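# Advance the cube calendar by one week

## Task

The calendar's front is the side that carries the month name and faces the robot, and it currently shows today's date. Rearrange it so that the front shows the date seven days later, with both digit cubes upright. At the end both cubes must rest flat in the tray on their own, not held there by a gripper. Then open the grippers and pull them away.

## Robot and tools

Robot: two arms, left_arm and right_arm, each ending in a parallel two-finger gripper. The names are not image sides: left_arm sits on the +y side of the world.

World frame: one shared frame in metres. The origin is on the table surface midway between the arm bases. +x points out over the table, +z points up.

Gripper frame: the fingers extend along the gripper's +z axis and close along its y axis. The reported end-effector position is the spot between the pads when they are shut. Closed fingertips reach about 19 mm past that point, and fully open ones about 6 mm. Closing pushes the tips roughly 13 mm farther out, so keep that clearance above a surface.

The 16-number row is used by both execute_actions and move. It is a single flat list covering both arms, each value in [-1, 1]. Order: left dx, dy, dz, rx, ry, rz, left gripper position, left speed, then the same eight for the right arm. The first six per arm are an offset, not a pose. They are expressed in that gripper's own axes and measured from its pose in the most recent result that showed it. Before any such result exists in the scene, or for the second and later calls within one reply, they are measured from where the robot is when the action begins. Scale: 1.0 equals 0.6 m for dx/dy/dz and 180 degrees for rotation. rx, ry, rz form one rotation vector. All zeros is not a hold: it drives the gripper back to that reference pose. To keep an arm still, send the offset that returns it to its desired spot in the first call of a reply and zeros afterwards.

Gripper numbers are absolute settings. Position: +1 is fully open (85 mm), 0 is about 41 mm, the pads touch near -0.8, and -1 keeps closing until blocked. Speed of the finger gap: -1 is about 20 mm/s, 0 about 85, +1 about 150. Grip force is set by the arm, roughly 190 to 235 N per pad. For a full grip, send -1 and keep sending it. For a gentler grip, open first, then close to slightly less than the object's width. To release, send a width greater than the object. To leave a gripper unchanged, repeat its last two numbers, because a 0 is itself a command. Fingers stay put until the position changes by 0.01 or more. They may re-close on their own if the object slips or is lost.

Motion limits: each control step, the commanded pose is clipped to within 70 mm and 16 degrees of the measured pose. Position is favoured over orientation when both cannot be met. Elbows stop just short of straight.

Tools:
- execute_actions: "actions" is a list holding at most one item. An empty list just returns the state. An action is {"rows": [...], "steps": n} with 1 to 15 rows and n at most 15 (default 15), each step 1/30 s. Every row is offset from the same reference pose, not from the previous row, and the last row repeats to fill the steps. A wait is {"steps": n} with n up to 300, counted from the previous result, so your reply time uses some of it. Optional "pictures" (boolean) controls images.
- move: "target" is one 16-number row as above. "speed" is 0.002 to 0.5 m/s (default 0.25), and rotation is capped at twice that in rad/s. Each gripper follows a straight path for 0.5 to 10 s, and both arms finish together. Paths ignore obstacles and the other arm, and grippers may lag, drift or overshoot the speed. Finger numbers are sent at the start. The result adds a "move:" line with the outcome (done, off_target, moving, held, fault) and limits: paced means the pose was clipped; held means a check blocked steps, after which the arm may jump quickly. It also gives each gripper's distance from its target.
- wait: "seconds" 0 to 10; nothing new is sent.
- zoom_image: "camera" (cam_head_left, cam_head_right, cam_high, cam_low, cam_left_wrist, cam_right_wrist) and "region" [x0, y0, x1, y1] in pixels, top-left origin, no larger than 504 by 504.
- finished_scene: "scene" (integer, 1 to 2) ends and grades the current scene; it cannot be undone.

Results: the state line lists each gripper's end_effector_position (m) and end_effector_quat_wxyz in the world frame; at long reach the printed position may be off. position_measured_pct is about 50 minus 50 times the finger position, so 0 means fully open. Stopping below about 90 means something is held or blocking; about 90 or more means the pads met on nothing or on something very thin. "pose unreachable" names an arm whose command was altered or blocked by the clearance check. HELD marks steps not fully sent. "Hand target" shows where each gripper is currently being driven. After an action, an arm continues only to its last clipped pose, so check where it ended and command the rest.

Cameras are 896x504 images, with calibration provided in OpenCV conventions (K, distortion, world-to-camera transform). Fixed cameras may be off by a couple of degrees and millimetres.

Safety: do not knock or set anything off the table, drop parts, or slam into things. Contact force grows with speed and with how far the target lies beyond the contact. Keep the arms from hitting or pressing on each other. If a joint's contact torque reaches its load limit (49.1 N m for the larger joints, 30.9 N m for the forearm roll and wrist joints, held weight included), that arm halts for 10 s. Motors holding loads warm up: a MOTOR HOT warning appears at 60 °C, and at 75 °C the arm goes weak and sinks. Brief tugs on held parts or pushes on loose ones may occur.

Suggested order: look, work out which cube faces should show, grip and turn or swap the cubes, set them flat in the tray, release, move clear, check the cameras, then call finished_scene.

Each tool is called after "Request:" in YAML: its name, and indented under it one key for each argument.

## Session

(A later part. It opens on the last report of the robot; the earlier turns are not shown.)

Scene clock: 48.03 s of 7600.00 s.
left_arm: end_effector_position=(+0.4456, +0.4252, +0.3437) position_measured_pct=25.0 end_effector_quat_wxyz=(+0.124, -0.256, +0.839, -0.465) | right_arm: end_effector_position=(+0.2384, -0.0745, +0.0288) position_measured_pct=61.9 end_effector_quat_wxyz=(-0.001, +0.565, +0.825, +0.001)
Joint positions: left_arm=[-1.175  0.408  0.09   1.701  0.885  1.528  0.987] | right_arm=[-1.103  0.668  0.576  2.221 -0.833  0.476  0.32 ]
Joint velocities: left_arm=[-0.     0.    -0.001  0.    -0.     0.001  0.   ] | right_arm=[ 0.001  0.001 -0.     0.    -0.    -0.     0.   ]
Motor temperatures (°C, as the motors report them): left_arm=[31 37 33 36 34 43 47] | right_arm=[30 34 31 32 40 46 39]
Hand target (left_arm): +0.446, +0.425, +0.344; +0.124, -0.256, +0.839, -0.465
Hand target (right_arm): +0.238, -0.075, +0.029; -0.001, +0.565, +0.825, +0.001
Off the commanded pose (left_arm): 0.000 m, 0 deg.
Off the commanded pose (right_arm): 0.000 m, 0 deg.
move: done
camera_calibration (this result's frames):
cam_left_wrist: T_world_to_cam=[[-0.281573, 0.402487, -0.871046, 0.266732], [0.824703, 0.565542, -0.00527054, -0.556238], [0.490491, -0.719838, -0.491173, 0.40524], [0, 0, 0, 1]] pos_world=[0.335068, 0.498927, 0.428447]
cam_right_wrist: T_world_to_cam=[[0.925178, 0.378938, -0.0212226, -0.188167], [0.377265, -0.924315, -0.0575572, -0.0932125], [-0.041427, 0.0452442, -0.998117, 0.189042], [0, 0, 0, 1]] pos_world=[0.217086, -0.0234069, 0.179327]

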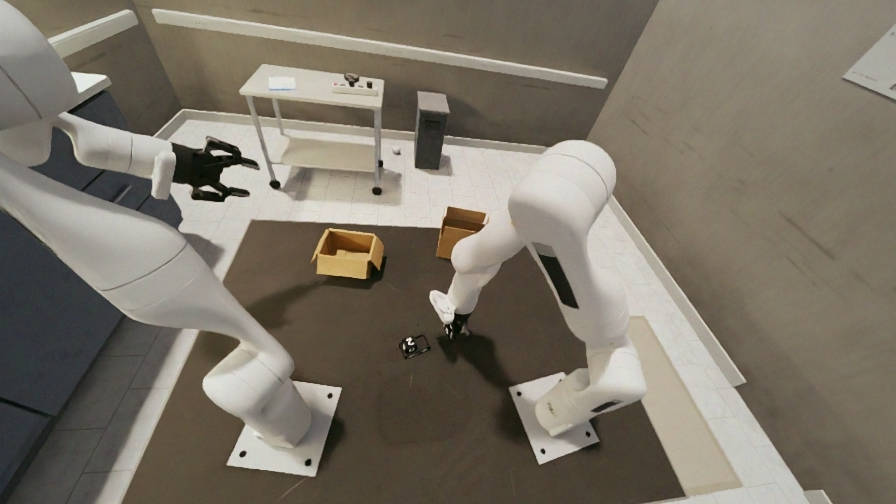

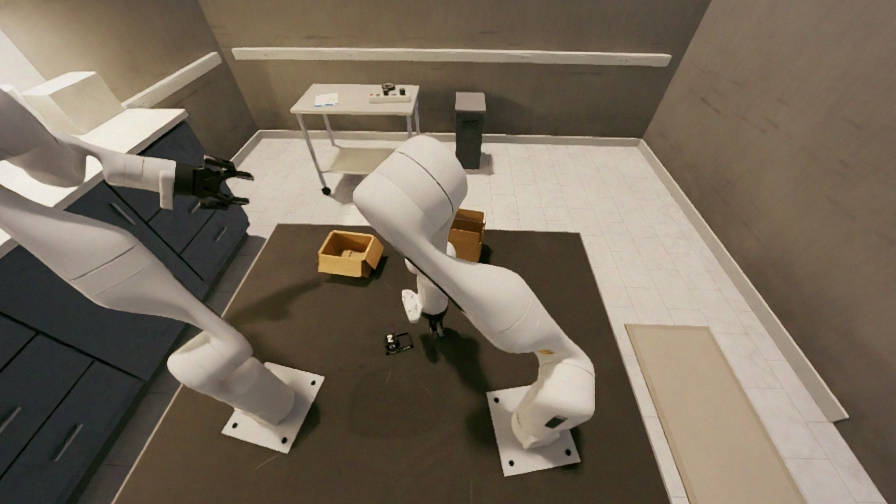

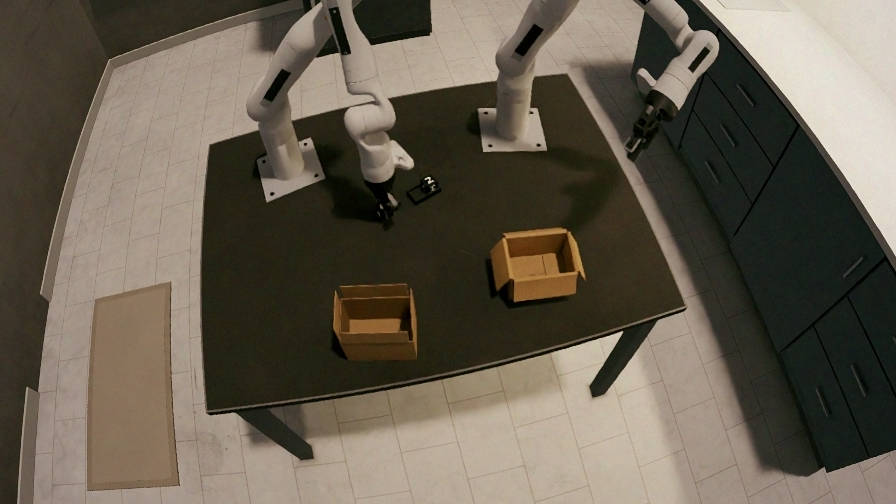

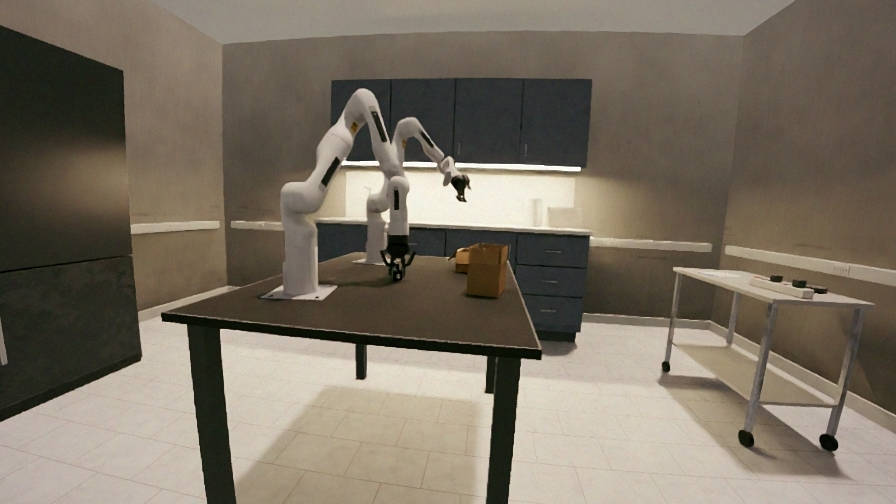

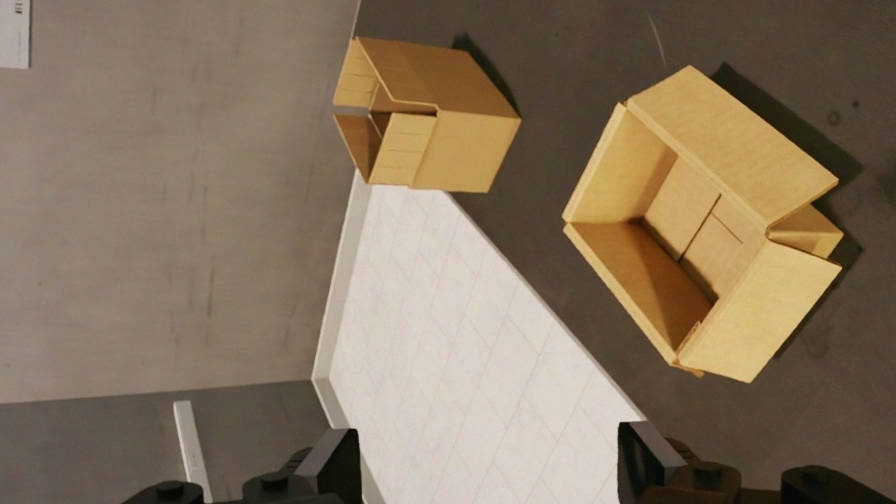

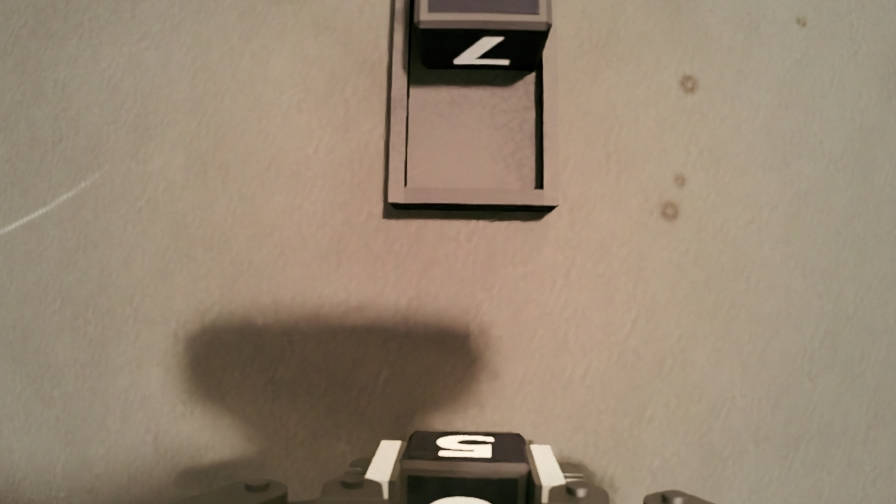

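Request:
move:
  target: [0,0,0,0,0,0,0.5,0,0,0,0.002,0,0,0,-1,0]
  speed: 0.02

Request:
execute_actions:
  actions:
    - {"rows":[[0,0,0,0,0,0,0.5,0,0,0,0,0,0,0,0.5,0]],"steps":12}
  pictures: false

Request:
move:
  target: [0,0,0,0,0,0,0.5,0,0,0,-0.105,0,0,0,0.5,0]
  speed: 0.2

Request:
move:
  target: [0,0,0,0,0,0,0.5,0,0.207,0.005,0,0,0,0,0.5,0]
  speed: 0.25

Scene clock: 52.33 s of 7600.00 s.
left_arm: end_effector_position=(+0.4456, +0.4252, +0.3437) position_measured_pct=25.0 end_effector_quat_wxyz=(+0.124, -0.256, +0.839, -0.465) | right_arm: end_effector_position=(+0.2384, -0.0745, +0.0276) position_measured_pct=61.9 end_effector_quat_wxyz=(-0.001, +0.565, +0.825, +0.001)
Joint positions: left_arm=[-1.175  0.408  0.091  1.701  0.885  1.528  0.987] | right_arm=[-1.099  0.67   0.571  2.222 -0.837  0.472  0.323]
Joint velocities: left_arm=[-0.     0.     0.     0.001  0.001 -0.001  0.   ] | right_arm=[ 0.     0.     0.     0.    -0.    -0.002 -0.   ]
Motor temperatures (°C, as the motors report them): left_arm=[31 37 33 36 34 43 47] | right_arm=[30 34 31 32 40 46 39]
Hand target (left_arm): +0.446, +0.425, +0.344; +0.124, -0.256, +0.839, -0.465
Hand target (right_arm): +0.238, -0.075, +0.028; -0.001, +0.565, +0.825, +0.001
Off the commanded pose (left_arm): 0.000 m, 0 deg.
Off the commanded pose (right_arm): 0.000 m, 0 deg.
After step 90, 0.60 s passed at rest.
move: done
camera_calibration (this result's frames):
cam_left_wrist: T_world_to_cam=[[-0.281573, 0.402487, -0.871046, 0.266732], [0.824702, 0.565542, -0.00526997, -0.556239], [0.490492, -0.719838, -0.491173, 0.40524], [0, 0, 0, 1]] pos_world=[0.335069, 0.498927, 0.428447]
cam_right_wrist: T_world_to_cam=[[0.925161, 0.378982, -0.0212078, -0.188187], [0.377307, -0.924296, -0.0575934, -0.0932616], [-0.0414291, 0.0452813, -0.998115, 0.187847], [0, 0, 0, 1]] pos_world=[0.217074, -0.0233878, 0.178131]

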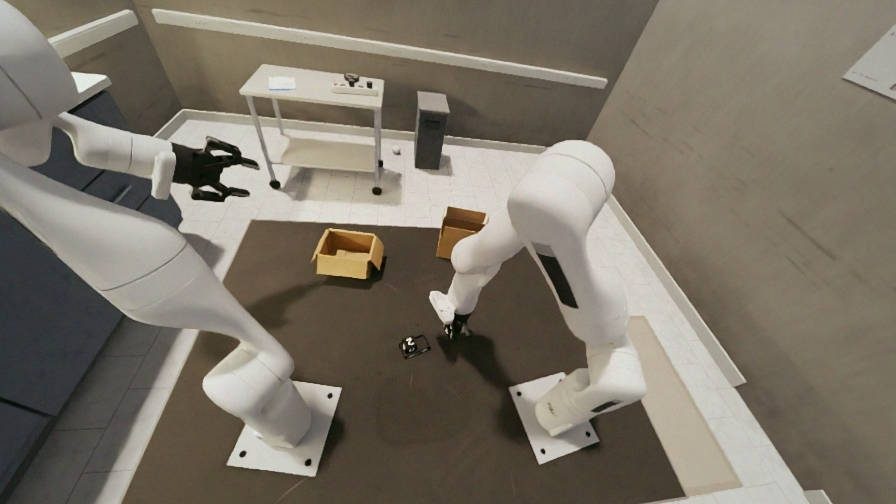

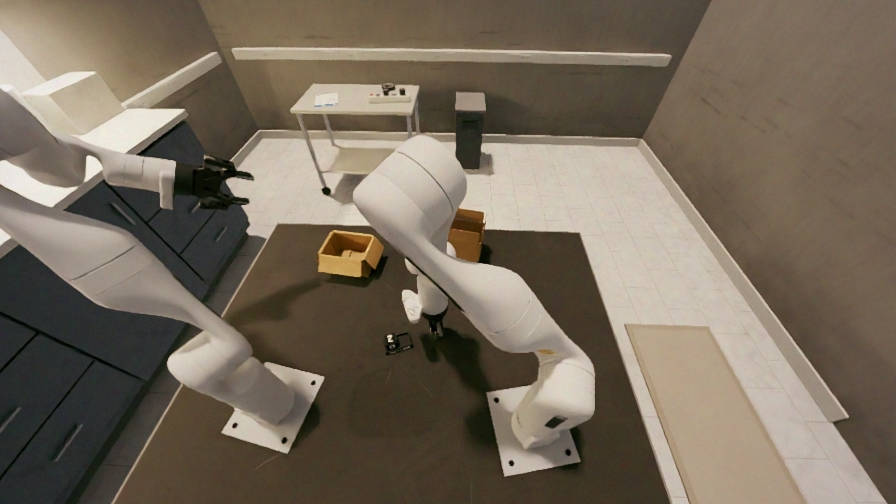

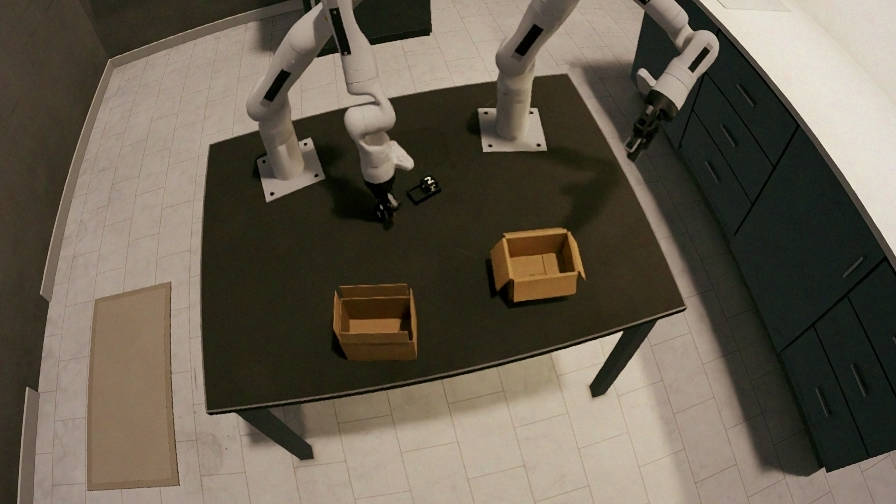

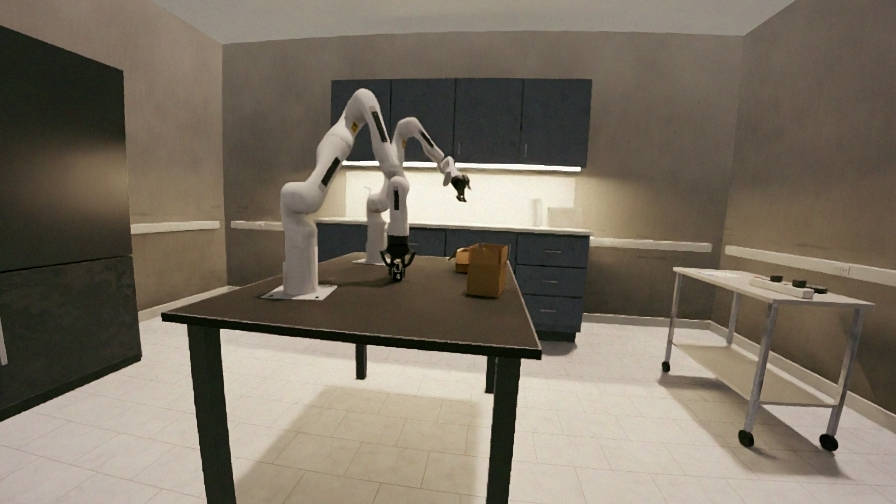

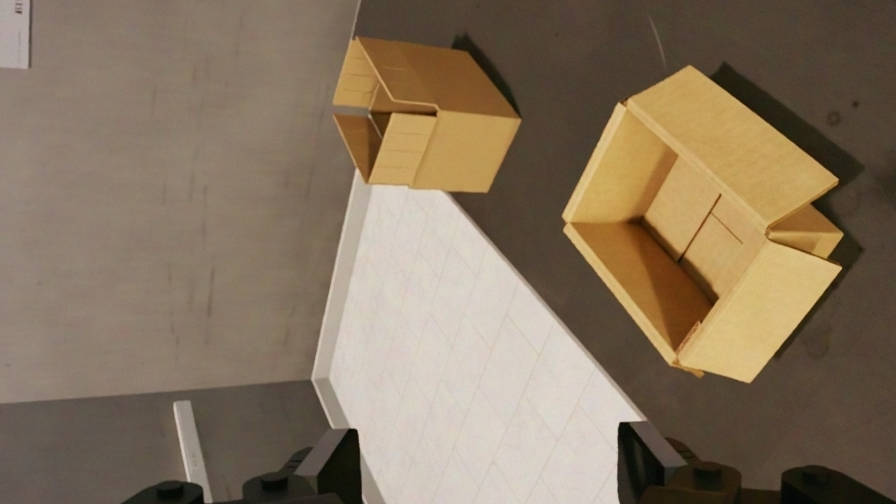

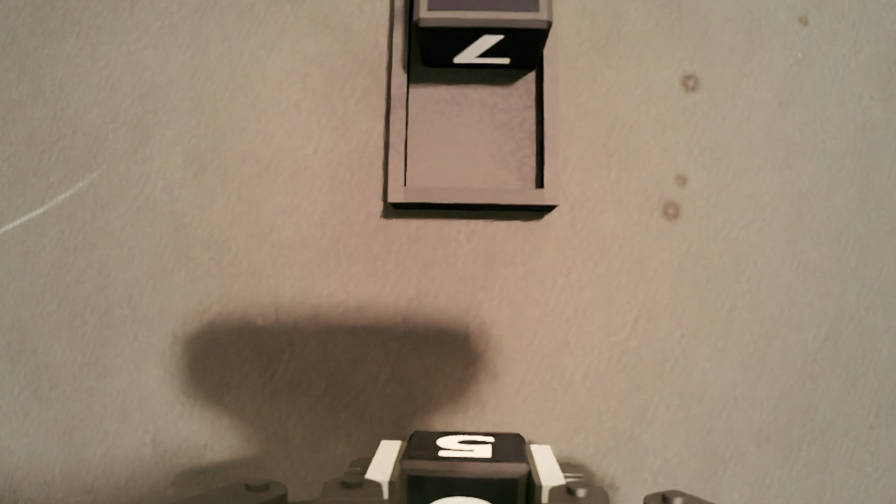

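Scene clock: 52.73 s of 7600.00 s.
left_arm: end_effector_position=(+0.4456, +0.4252, +0.3437) position_measured_pct=25.0 end_effector_quat_wxyz=(+0.124, -0.256, +0.839, -0.465) | right_arm: end_effector_position=(+0.2384, -0.0745, +0.0276) position_measured_pct=33.7 end_effector_quat_wxyz=(-0.001, +0.565, +0.825, +0.001)
Joint positions: left_arm=[-1.175  0.408  0.091  1.701  0.885  1.528  0.987] | right_arm=[-1.099  0.67   0.571  2.222 -0.837  0.472  0.323]
Joint velocities: left_arm=[-0.    -0.001 -0.001  0.001 -0.    -0.001 -0.   ] | right_arm=[-0.001  0.     0.     0.    -0.     0.001 -0.   ]
Motor temperatures (°C, as the motors report them): left_arm=[31 37 33 36 34 43 47] | right_arm=[30 34 31 32 40 46 39]
Hand target (left_arm): +0.446, +0.425, +0.344; +0.124, -0.256, +0.839, -0.465
Hand target (right_arm): +0.238, -0.075, +0.028; -0.001, +0.565, +0.825, +0.001
Off the commanded pose (left_arm): 0.000 m, 0 deg.
Off the commanded pose (right_arm): 0.000 m, 0 deg.
Steps of this call (steps 1 to 12: all 12 steps of this action). Readings (end_effector_position | what the end effector reports):
1: left_arm (+0.4456, +0.4252, +0.3437) | right_arm (+0.2384, -0.0745, +0.0276) | left_arm position_measured_pct=25.0 | right_arm position_measured_pct=61.9
2: left_arm (+0.4456, +0.4252, +0.3437) | right_arm (+0.2384, -0.0745, +0.0276) | left_arm position_measured_pct=25.0 | right_arm position_measured_pct=61.5
4: left_arm (+0.4456, +0.4252, +0.3437) | right_arm (+0.2384, -0.0745, +0.0276) | left_arm position_measured_pct=25.0 | right_arm position_measured_pct=57.1
8: left_arm (+0.4456, +0.4252, +0.3437) | right_arm (+0.2384, -0.0745, +0.0276) | left_arm position_measured_pct=25.0 | right_arm position_measured_pct=45.6
12: the state above

Scene clock: 54.00 s of 7600.00 s.
left_arm: end_effector_position=(+0.4456, +0.4252, +0.3437) position_measured_pct=25.0 end_effector_quat_wxyz=(+0.124, -0.256, +0.839, -0.465) | right_arm: end_effector_position=(+0.2386, -0.0752, +0.0908) position_measured_pct=25.0 end_effector_quat_wxyz=(-0.000, +0.566, +0.825, +0.001)
Joint positions: left_arm=[-1.175  0.408  0.091  1.701  0.885  1.528  0.987] | right_arm=[-1.248  0.537  0.77   2.176 -0.625  0.657  0.142]
Joint velocities: left_arm=[ 0.     0.     0.    -0.001 -0.001  0.    -0.001] | right_arm=[-0.004 -0.003 -0.001 -0.     0.001 -0.001 -0.001]
Motor temperatures (°C, as the motors report them): left_arm=[31 37 33 36 34 43 47] | right_arm=[30 34 31 32 40 46 39]
Hand target (left_arm): +0.446, +0.425, +0.344; +0.124, -0.256, +0.839, -0.465
Hand target (right_arm): +0.239, -0.075, +0.091; -0.000, +0.566, +0.825, +0.001
Off the commanded pose (left_arm): 0.000 m, 0 deg.
Off the commanded pose (right_arm): 0.001 m, 0 deg.
move: done
camera_calibration (this result's frames):
cam_left_wrist: T_world_to_cam=[[-0.281572, 0.402486, -0.871047, 0.266731], [0.824701, 0.565544, -0.00526872, -0.556241], [0.490495, -0.719837, -0.491172, 0.405238], [0, 0, 0, 1]] pos_world=[0.33507, 0.498928, 0.428446]
cam_right_wrist: T_world_to_cam=[[0.925526, 0.378091, -0.0211621, -0.186984], [0.376468, -0.924711, -0.0564124, -0.0902989], [-0.0408979, 0.0442443, -0.998183, 0.250751], [0, 0, 0, 1]] pos_world=[0.217309, -0.0238975, 0.241245]

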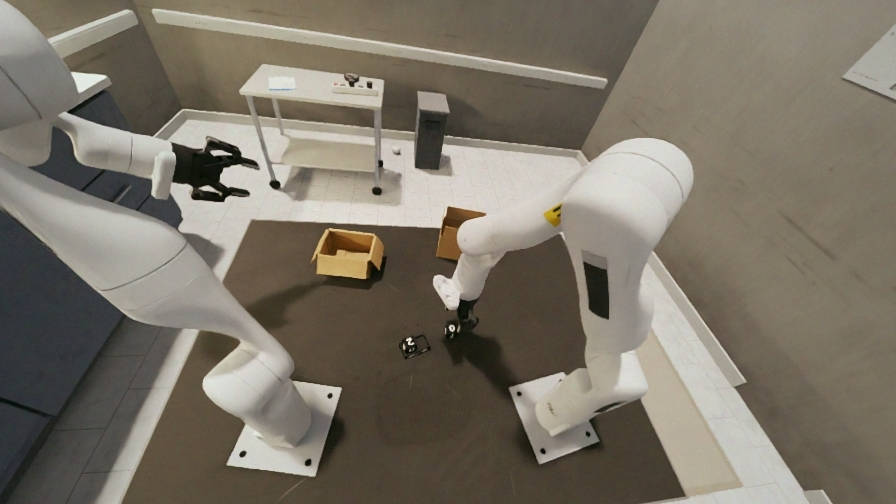

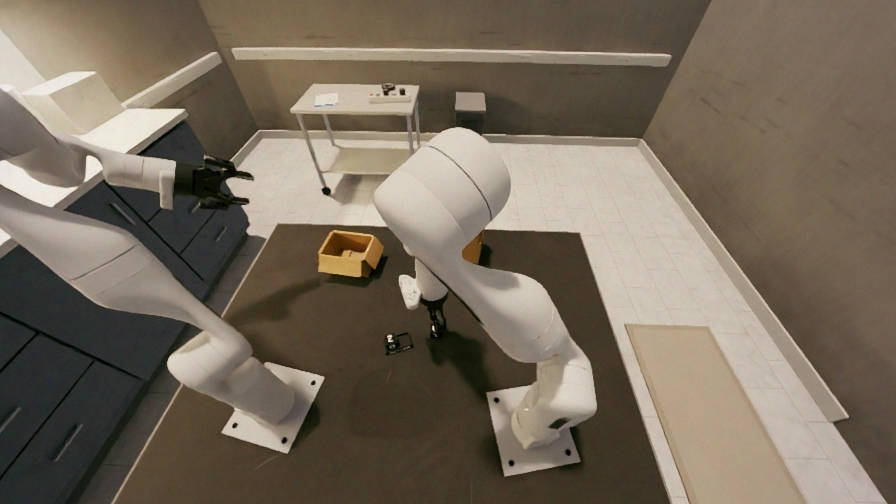

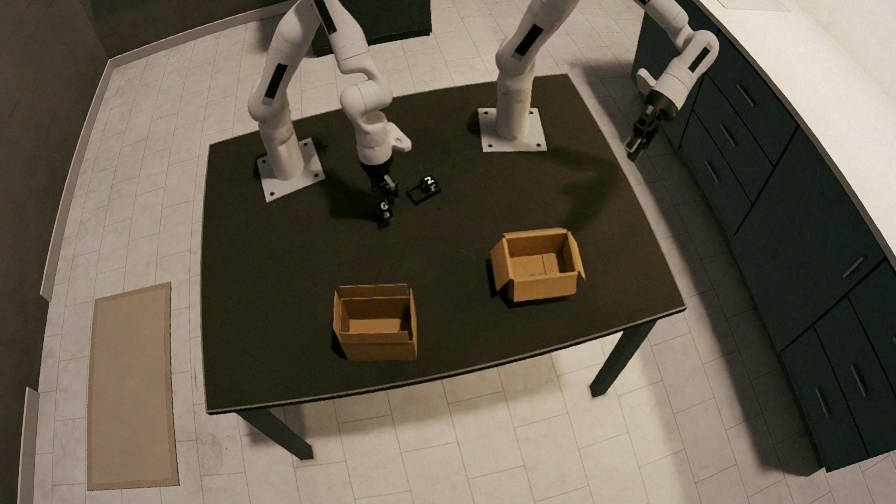

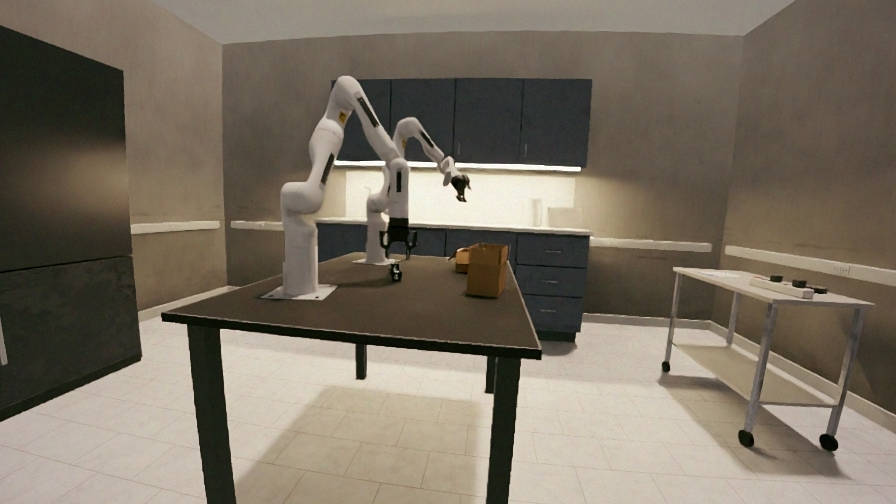

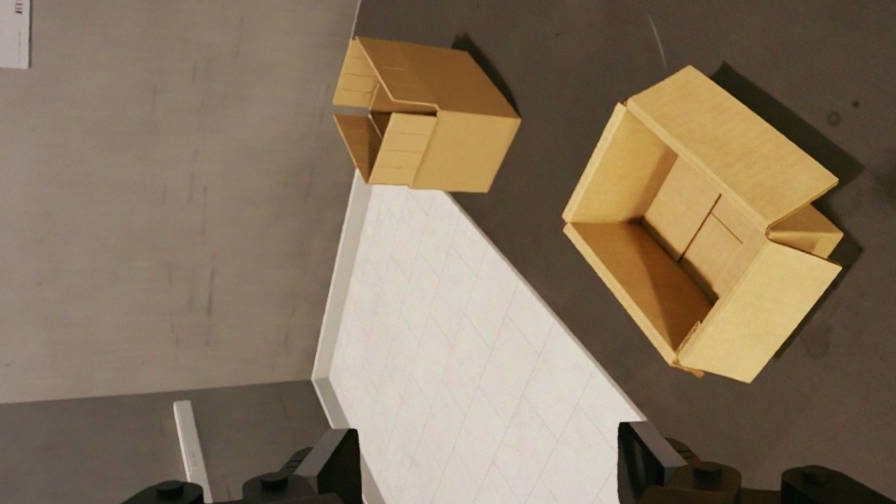

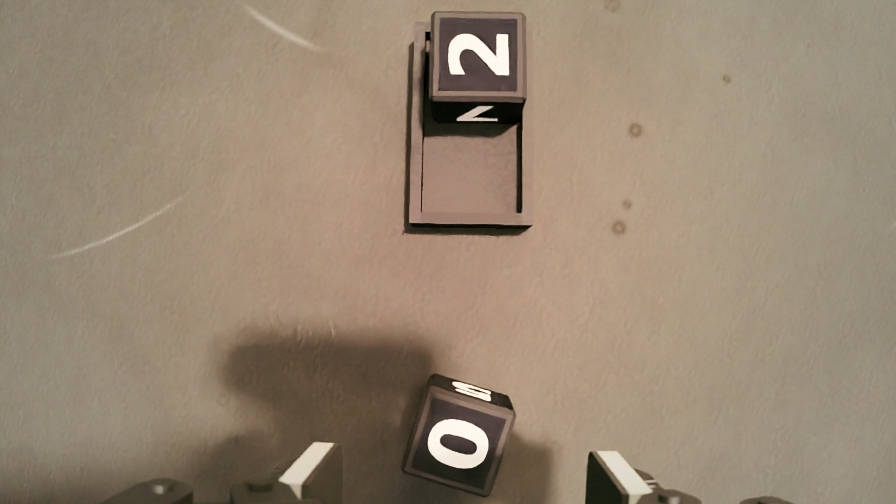

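Scene clock: 54.90 s of 7600.00 s.
left_arm: end_effector_position=(+0.4456, +0.4252, +0.3437) position_measured_pct=25.0 end_effector_quat_wxyz=(+0.124, -0.256, +0.839, -0.465) | right_arm: end_effector_position=(+0.1971, +0.0420, +0.0917) position_measured_pct=25.0 end_effector_quat_wxyz=(-0.000, +0.566, +0.824, +0.001)
Joint positions: left_arm=[-1.175  0.408  0.091  1.701  0.885  1.528  0.987] | right_arm=[-1.465  0.657  0.766  1.948 -0.638  0.791 -0.158]
Joint velocities: left_arm=[ 0.001  0.    -0.     0.001  0.001 -0.001  0.001] | right_arm=[-0.004  0.006 -0.005 -0.001  0.004 -0.001 -0.004]
Motor temperatures (°C, as the motors report them): left_arm=[31 37 33 36 34 43 47] | right_arm=[30 34 31 32 40 46 39]
Hand target (left_arm): +0.446, +0.425, +0.344; +0.124, -0.256, +0.839, -0.465
Hand target (right_arm): +0.197, +0.042, +0.091; -0.000, +0.566, +0.825, +0.001
Off the commanded pose (left_arm): 0.000 m, 0 deg.
Off the commanded pose (right_arm): 0.001 m, 0 deg.
move: done
camera_calibration (this result's frames):
cam_left_wrist: T_world_to_cam=[[-0.281572, 0.402486, -0.871047, 0.266731], [0.824701, 0.565545, -0.00526808, -0.556243], [0.490496, -0.719836, -0.491172, 0.405237], [0, 0, 0, 1]] pos_world=[0.335071, 0.498929, 0.428446]
cam_right_wrist: T_world_to_cam=[[0.925759, 0.377575, -0.0201778, -0.192963], [0.375977, -0.924882, -0.0568704, 0.033882], [-0.0401349, 0.0450619, -0.998178, 0.244521], [0, 0, 0, 1]] pos_world=[0.175712, 0.0931763, 0.242109]

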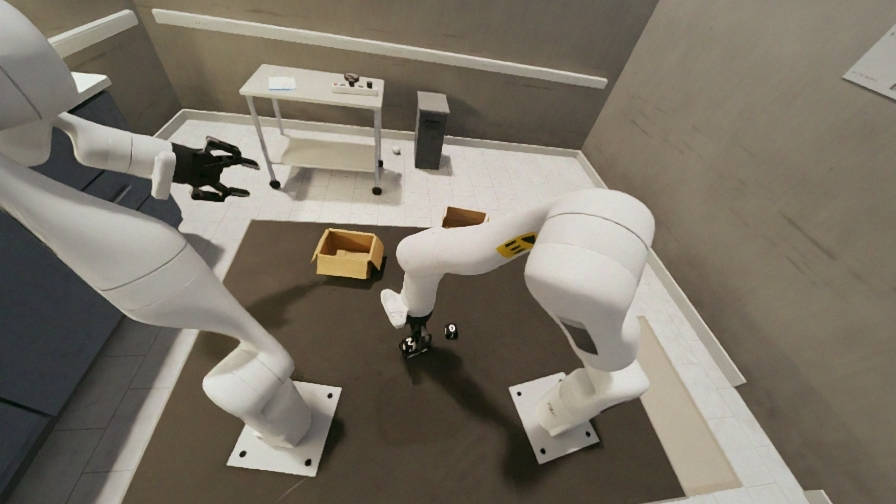

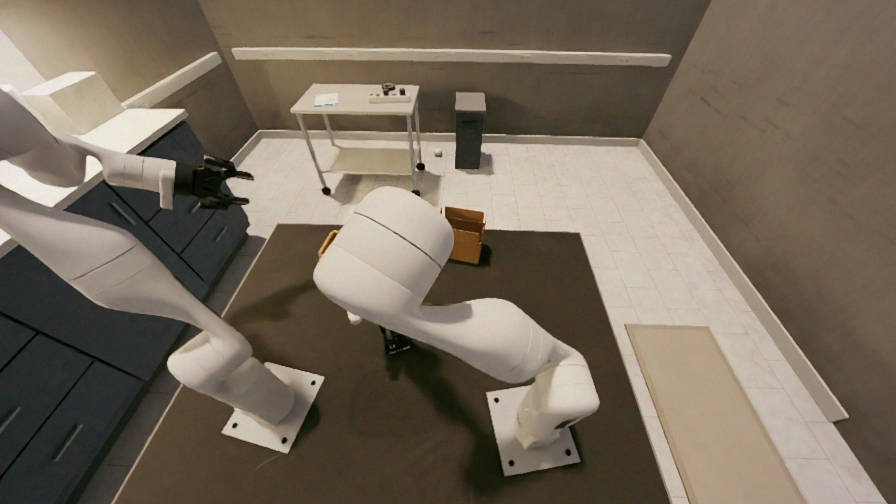

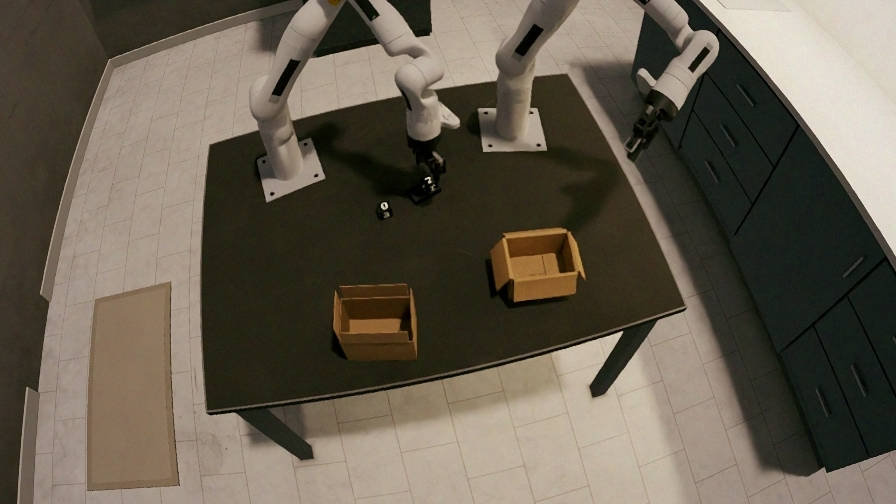

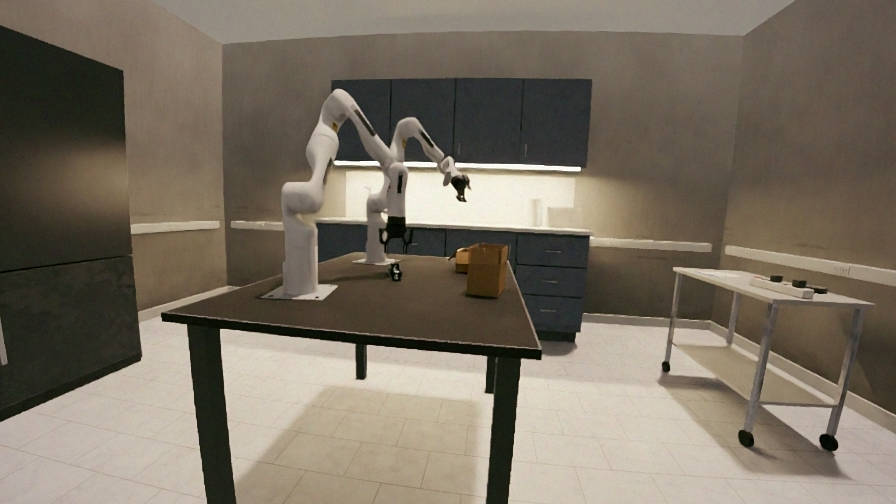

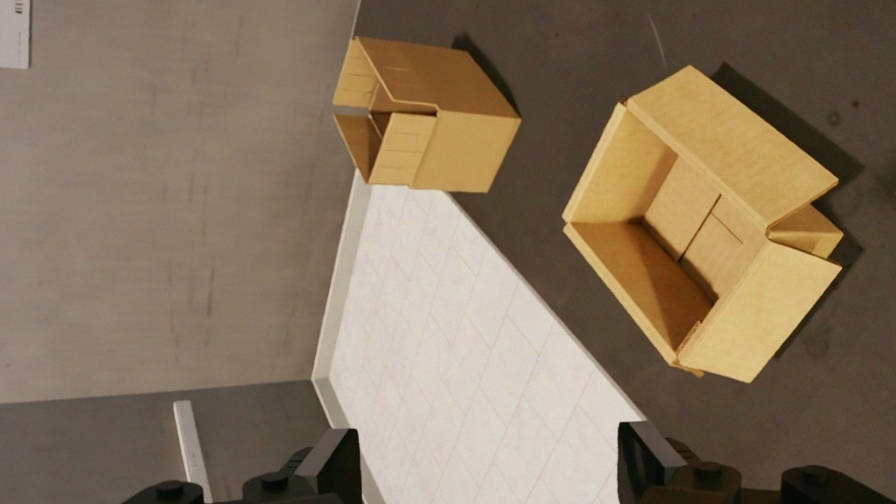

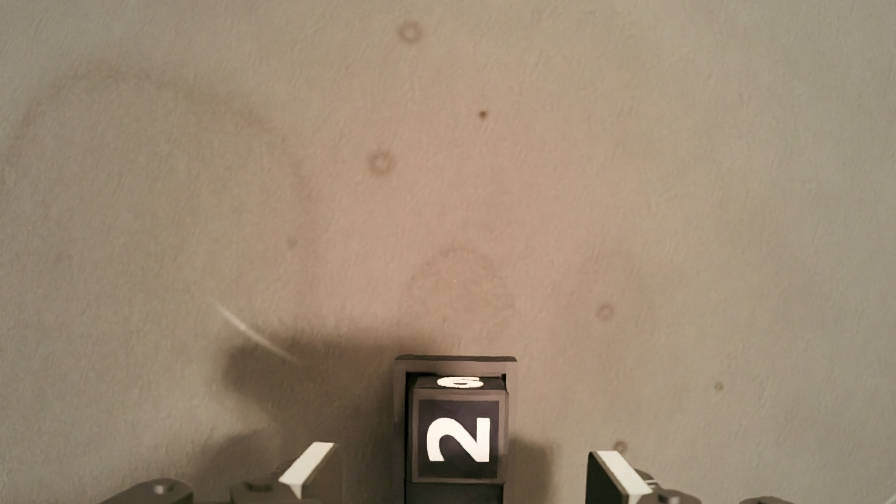

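Request:
move:
  target: [0,0,0,0,0,0,0.5,0,0.011,-0.002,0.065,0,0,0,0.5,0]
  speed: 0.12

Scene clock: 58.17 s of 7600.00 s.
left_arm: end_effector_position=(+0.4456, +0.4252, +0.3437) position_measured_pct=25.0 end_effector_quat_wxyz=(+0.124, -0.256, +0.839, -0.465) | right_arm: end_effector_position=(+0.1933, +0.0482, +0.0528) position_measured_pct=25.0 end_effector_quat_wxyz=(-0.001, +0.566, +0.825, +0.002)
Joint positions: left_arm=[-1.175  0.408  0.091  1.701  0.885  1.528  0.987] | right_arm=[-1.425  0.731  0.69   1.966 -0.72   0.703 -0.108]
Joint velocities: left_arm=[-0.    -0.001  0.    -0.001  0.    -0.001  0.001] | right_arm=[ 0.005  0.005  0.002  0.    -0.    -0.001  0.   ]
Motor temperatures (°C, as the motors report them): left_arm=[31 37 33 36 34 43 47] | right_arm=[30 35 31 32 40 46 39]
Hand target (left_arm): +0.446, +0.425, +0.344; +0.124, -0.256, +0.839, -0.465
Hand target (right_arm): +0.194, +0.048, +0.053; -0.001, +0.566, +0.825, +0.001
Off the commanded pose (left_arm): 0.000 m, 0 deg.
Off the commanded pose (right_arm): 0.001 m, 0 deg.
move: done
camera_calibration (this result's frames):
cam_left_wrist: T_world_to_cam=[[-0.281572, 0.402486, -0.871047, 0.266731], [0.8247, 0.565546, -0.00526763, -0.556244], [0.490497, -0.719836, -0.491172, 0.405236], [0, 0, 0, 1]] pos_world=[0.335071, 0.49893, 0.428446]
cam_right_wrist: T_world_to_cam=[[0.925443, 0.378349, -0.020163, -0.192593], [0.376718, -0.924529, -0.0577019, 0.0387448], [-0.0404727, 0.0458041, -0.99813, 0.205299], [0, 0, 0, 1]] pos_world=[0.171947, 0.0992847, 0.203268]

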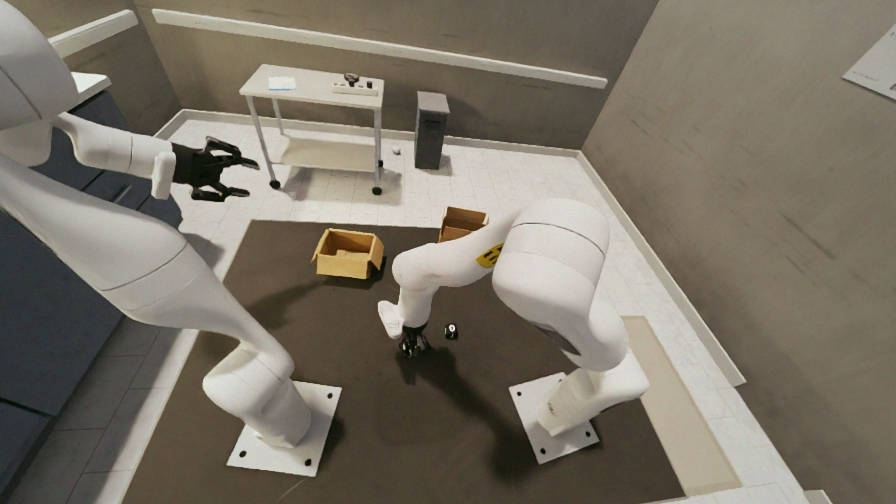

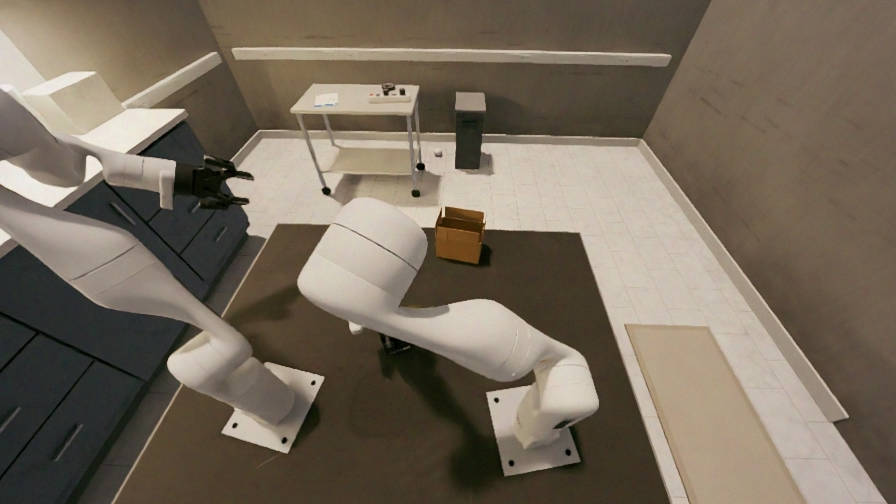

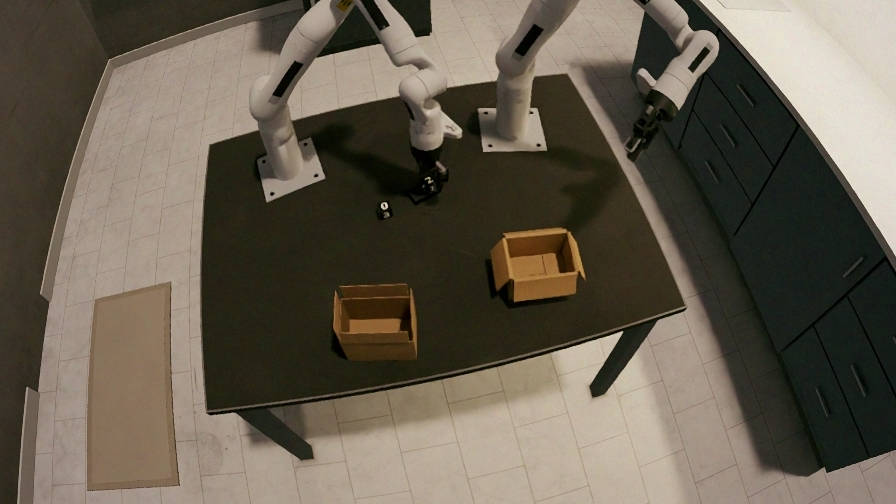

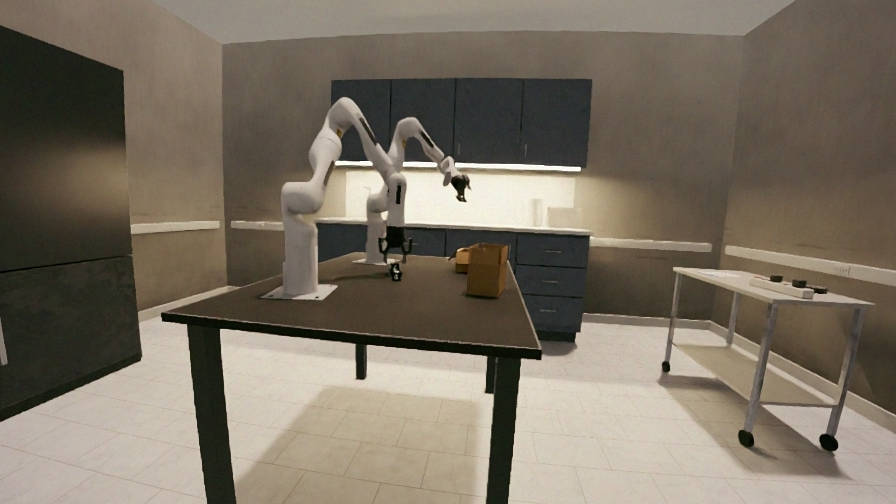

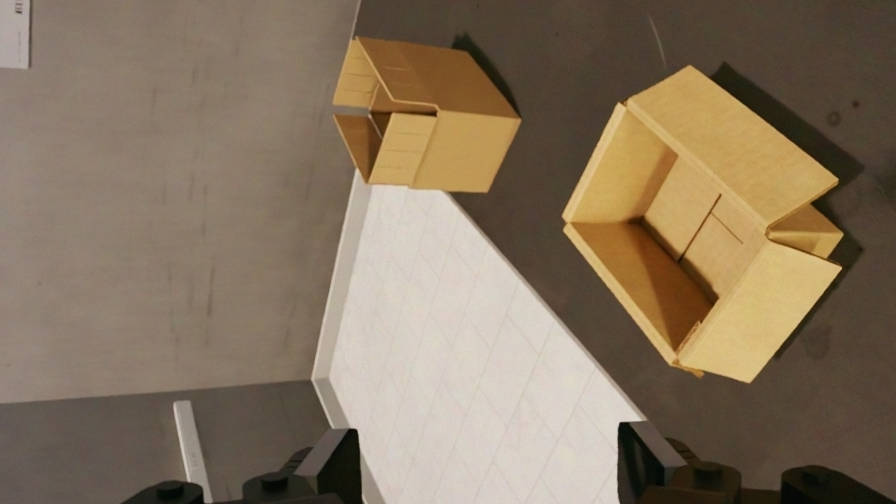

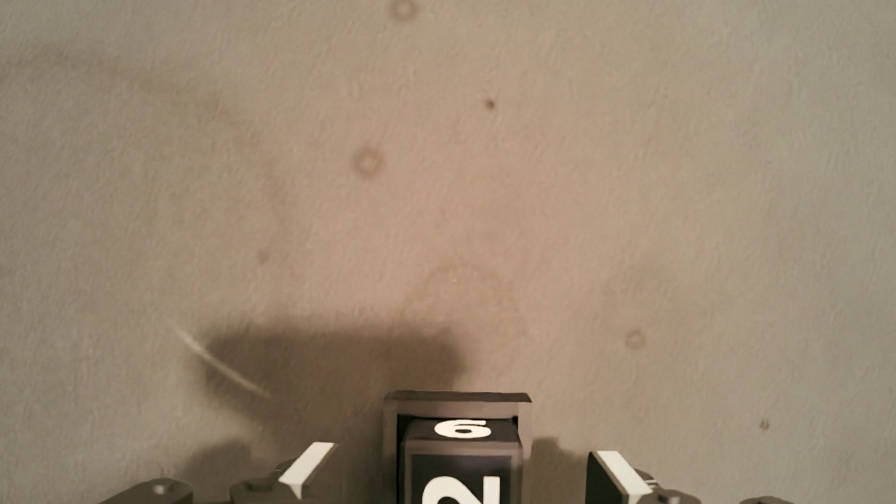

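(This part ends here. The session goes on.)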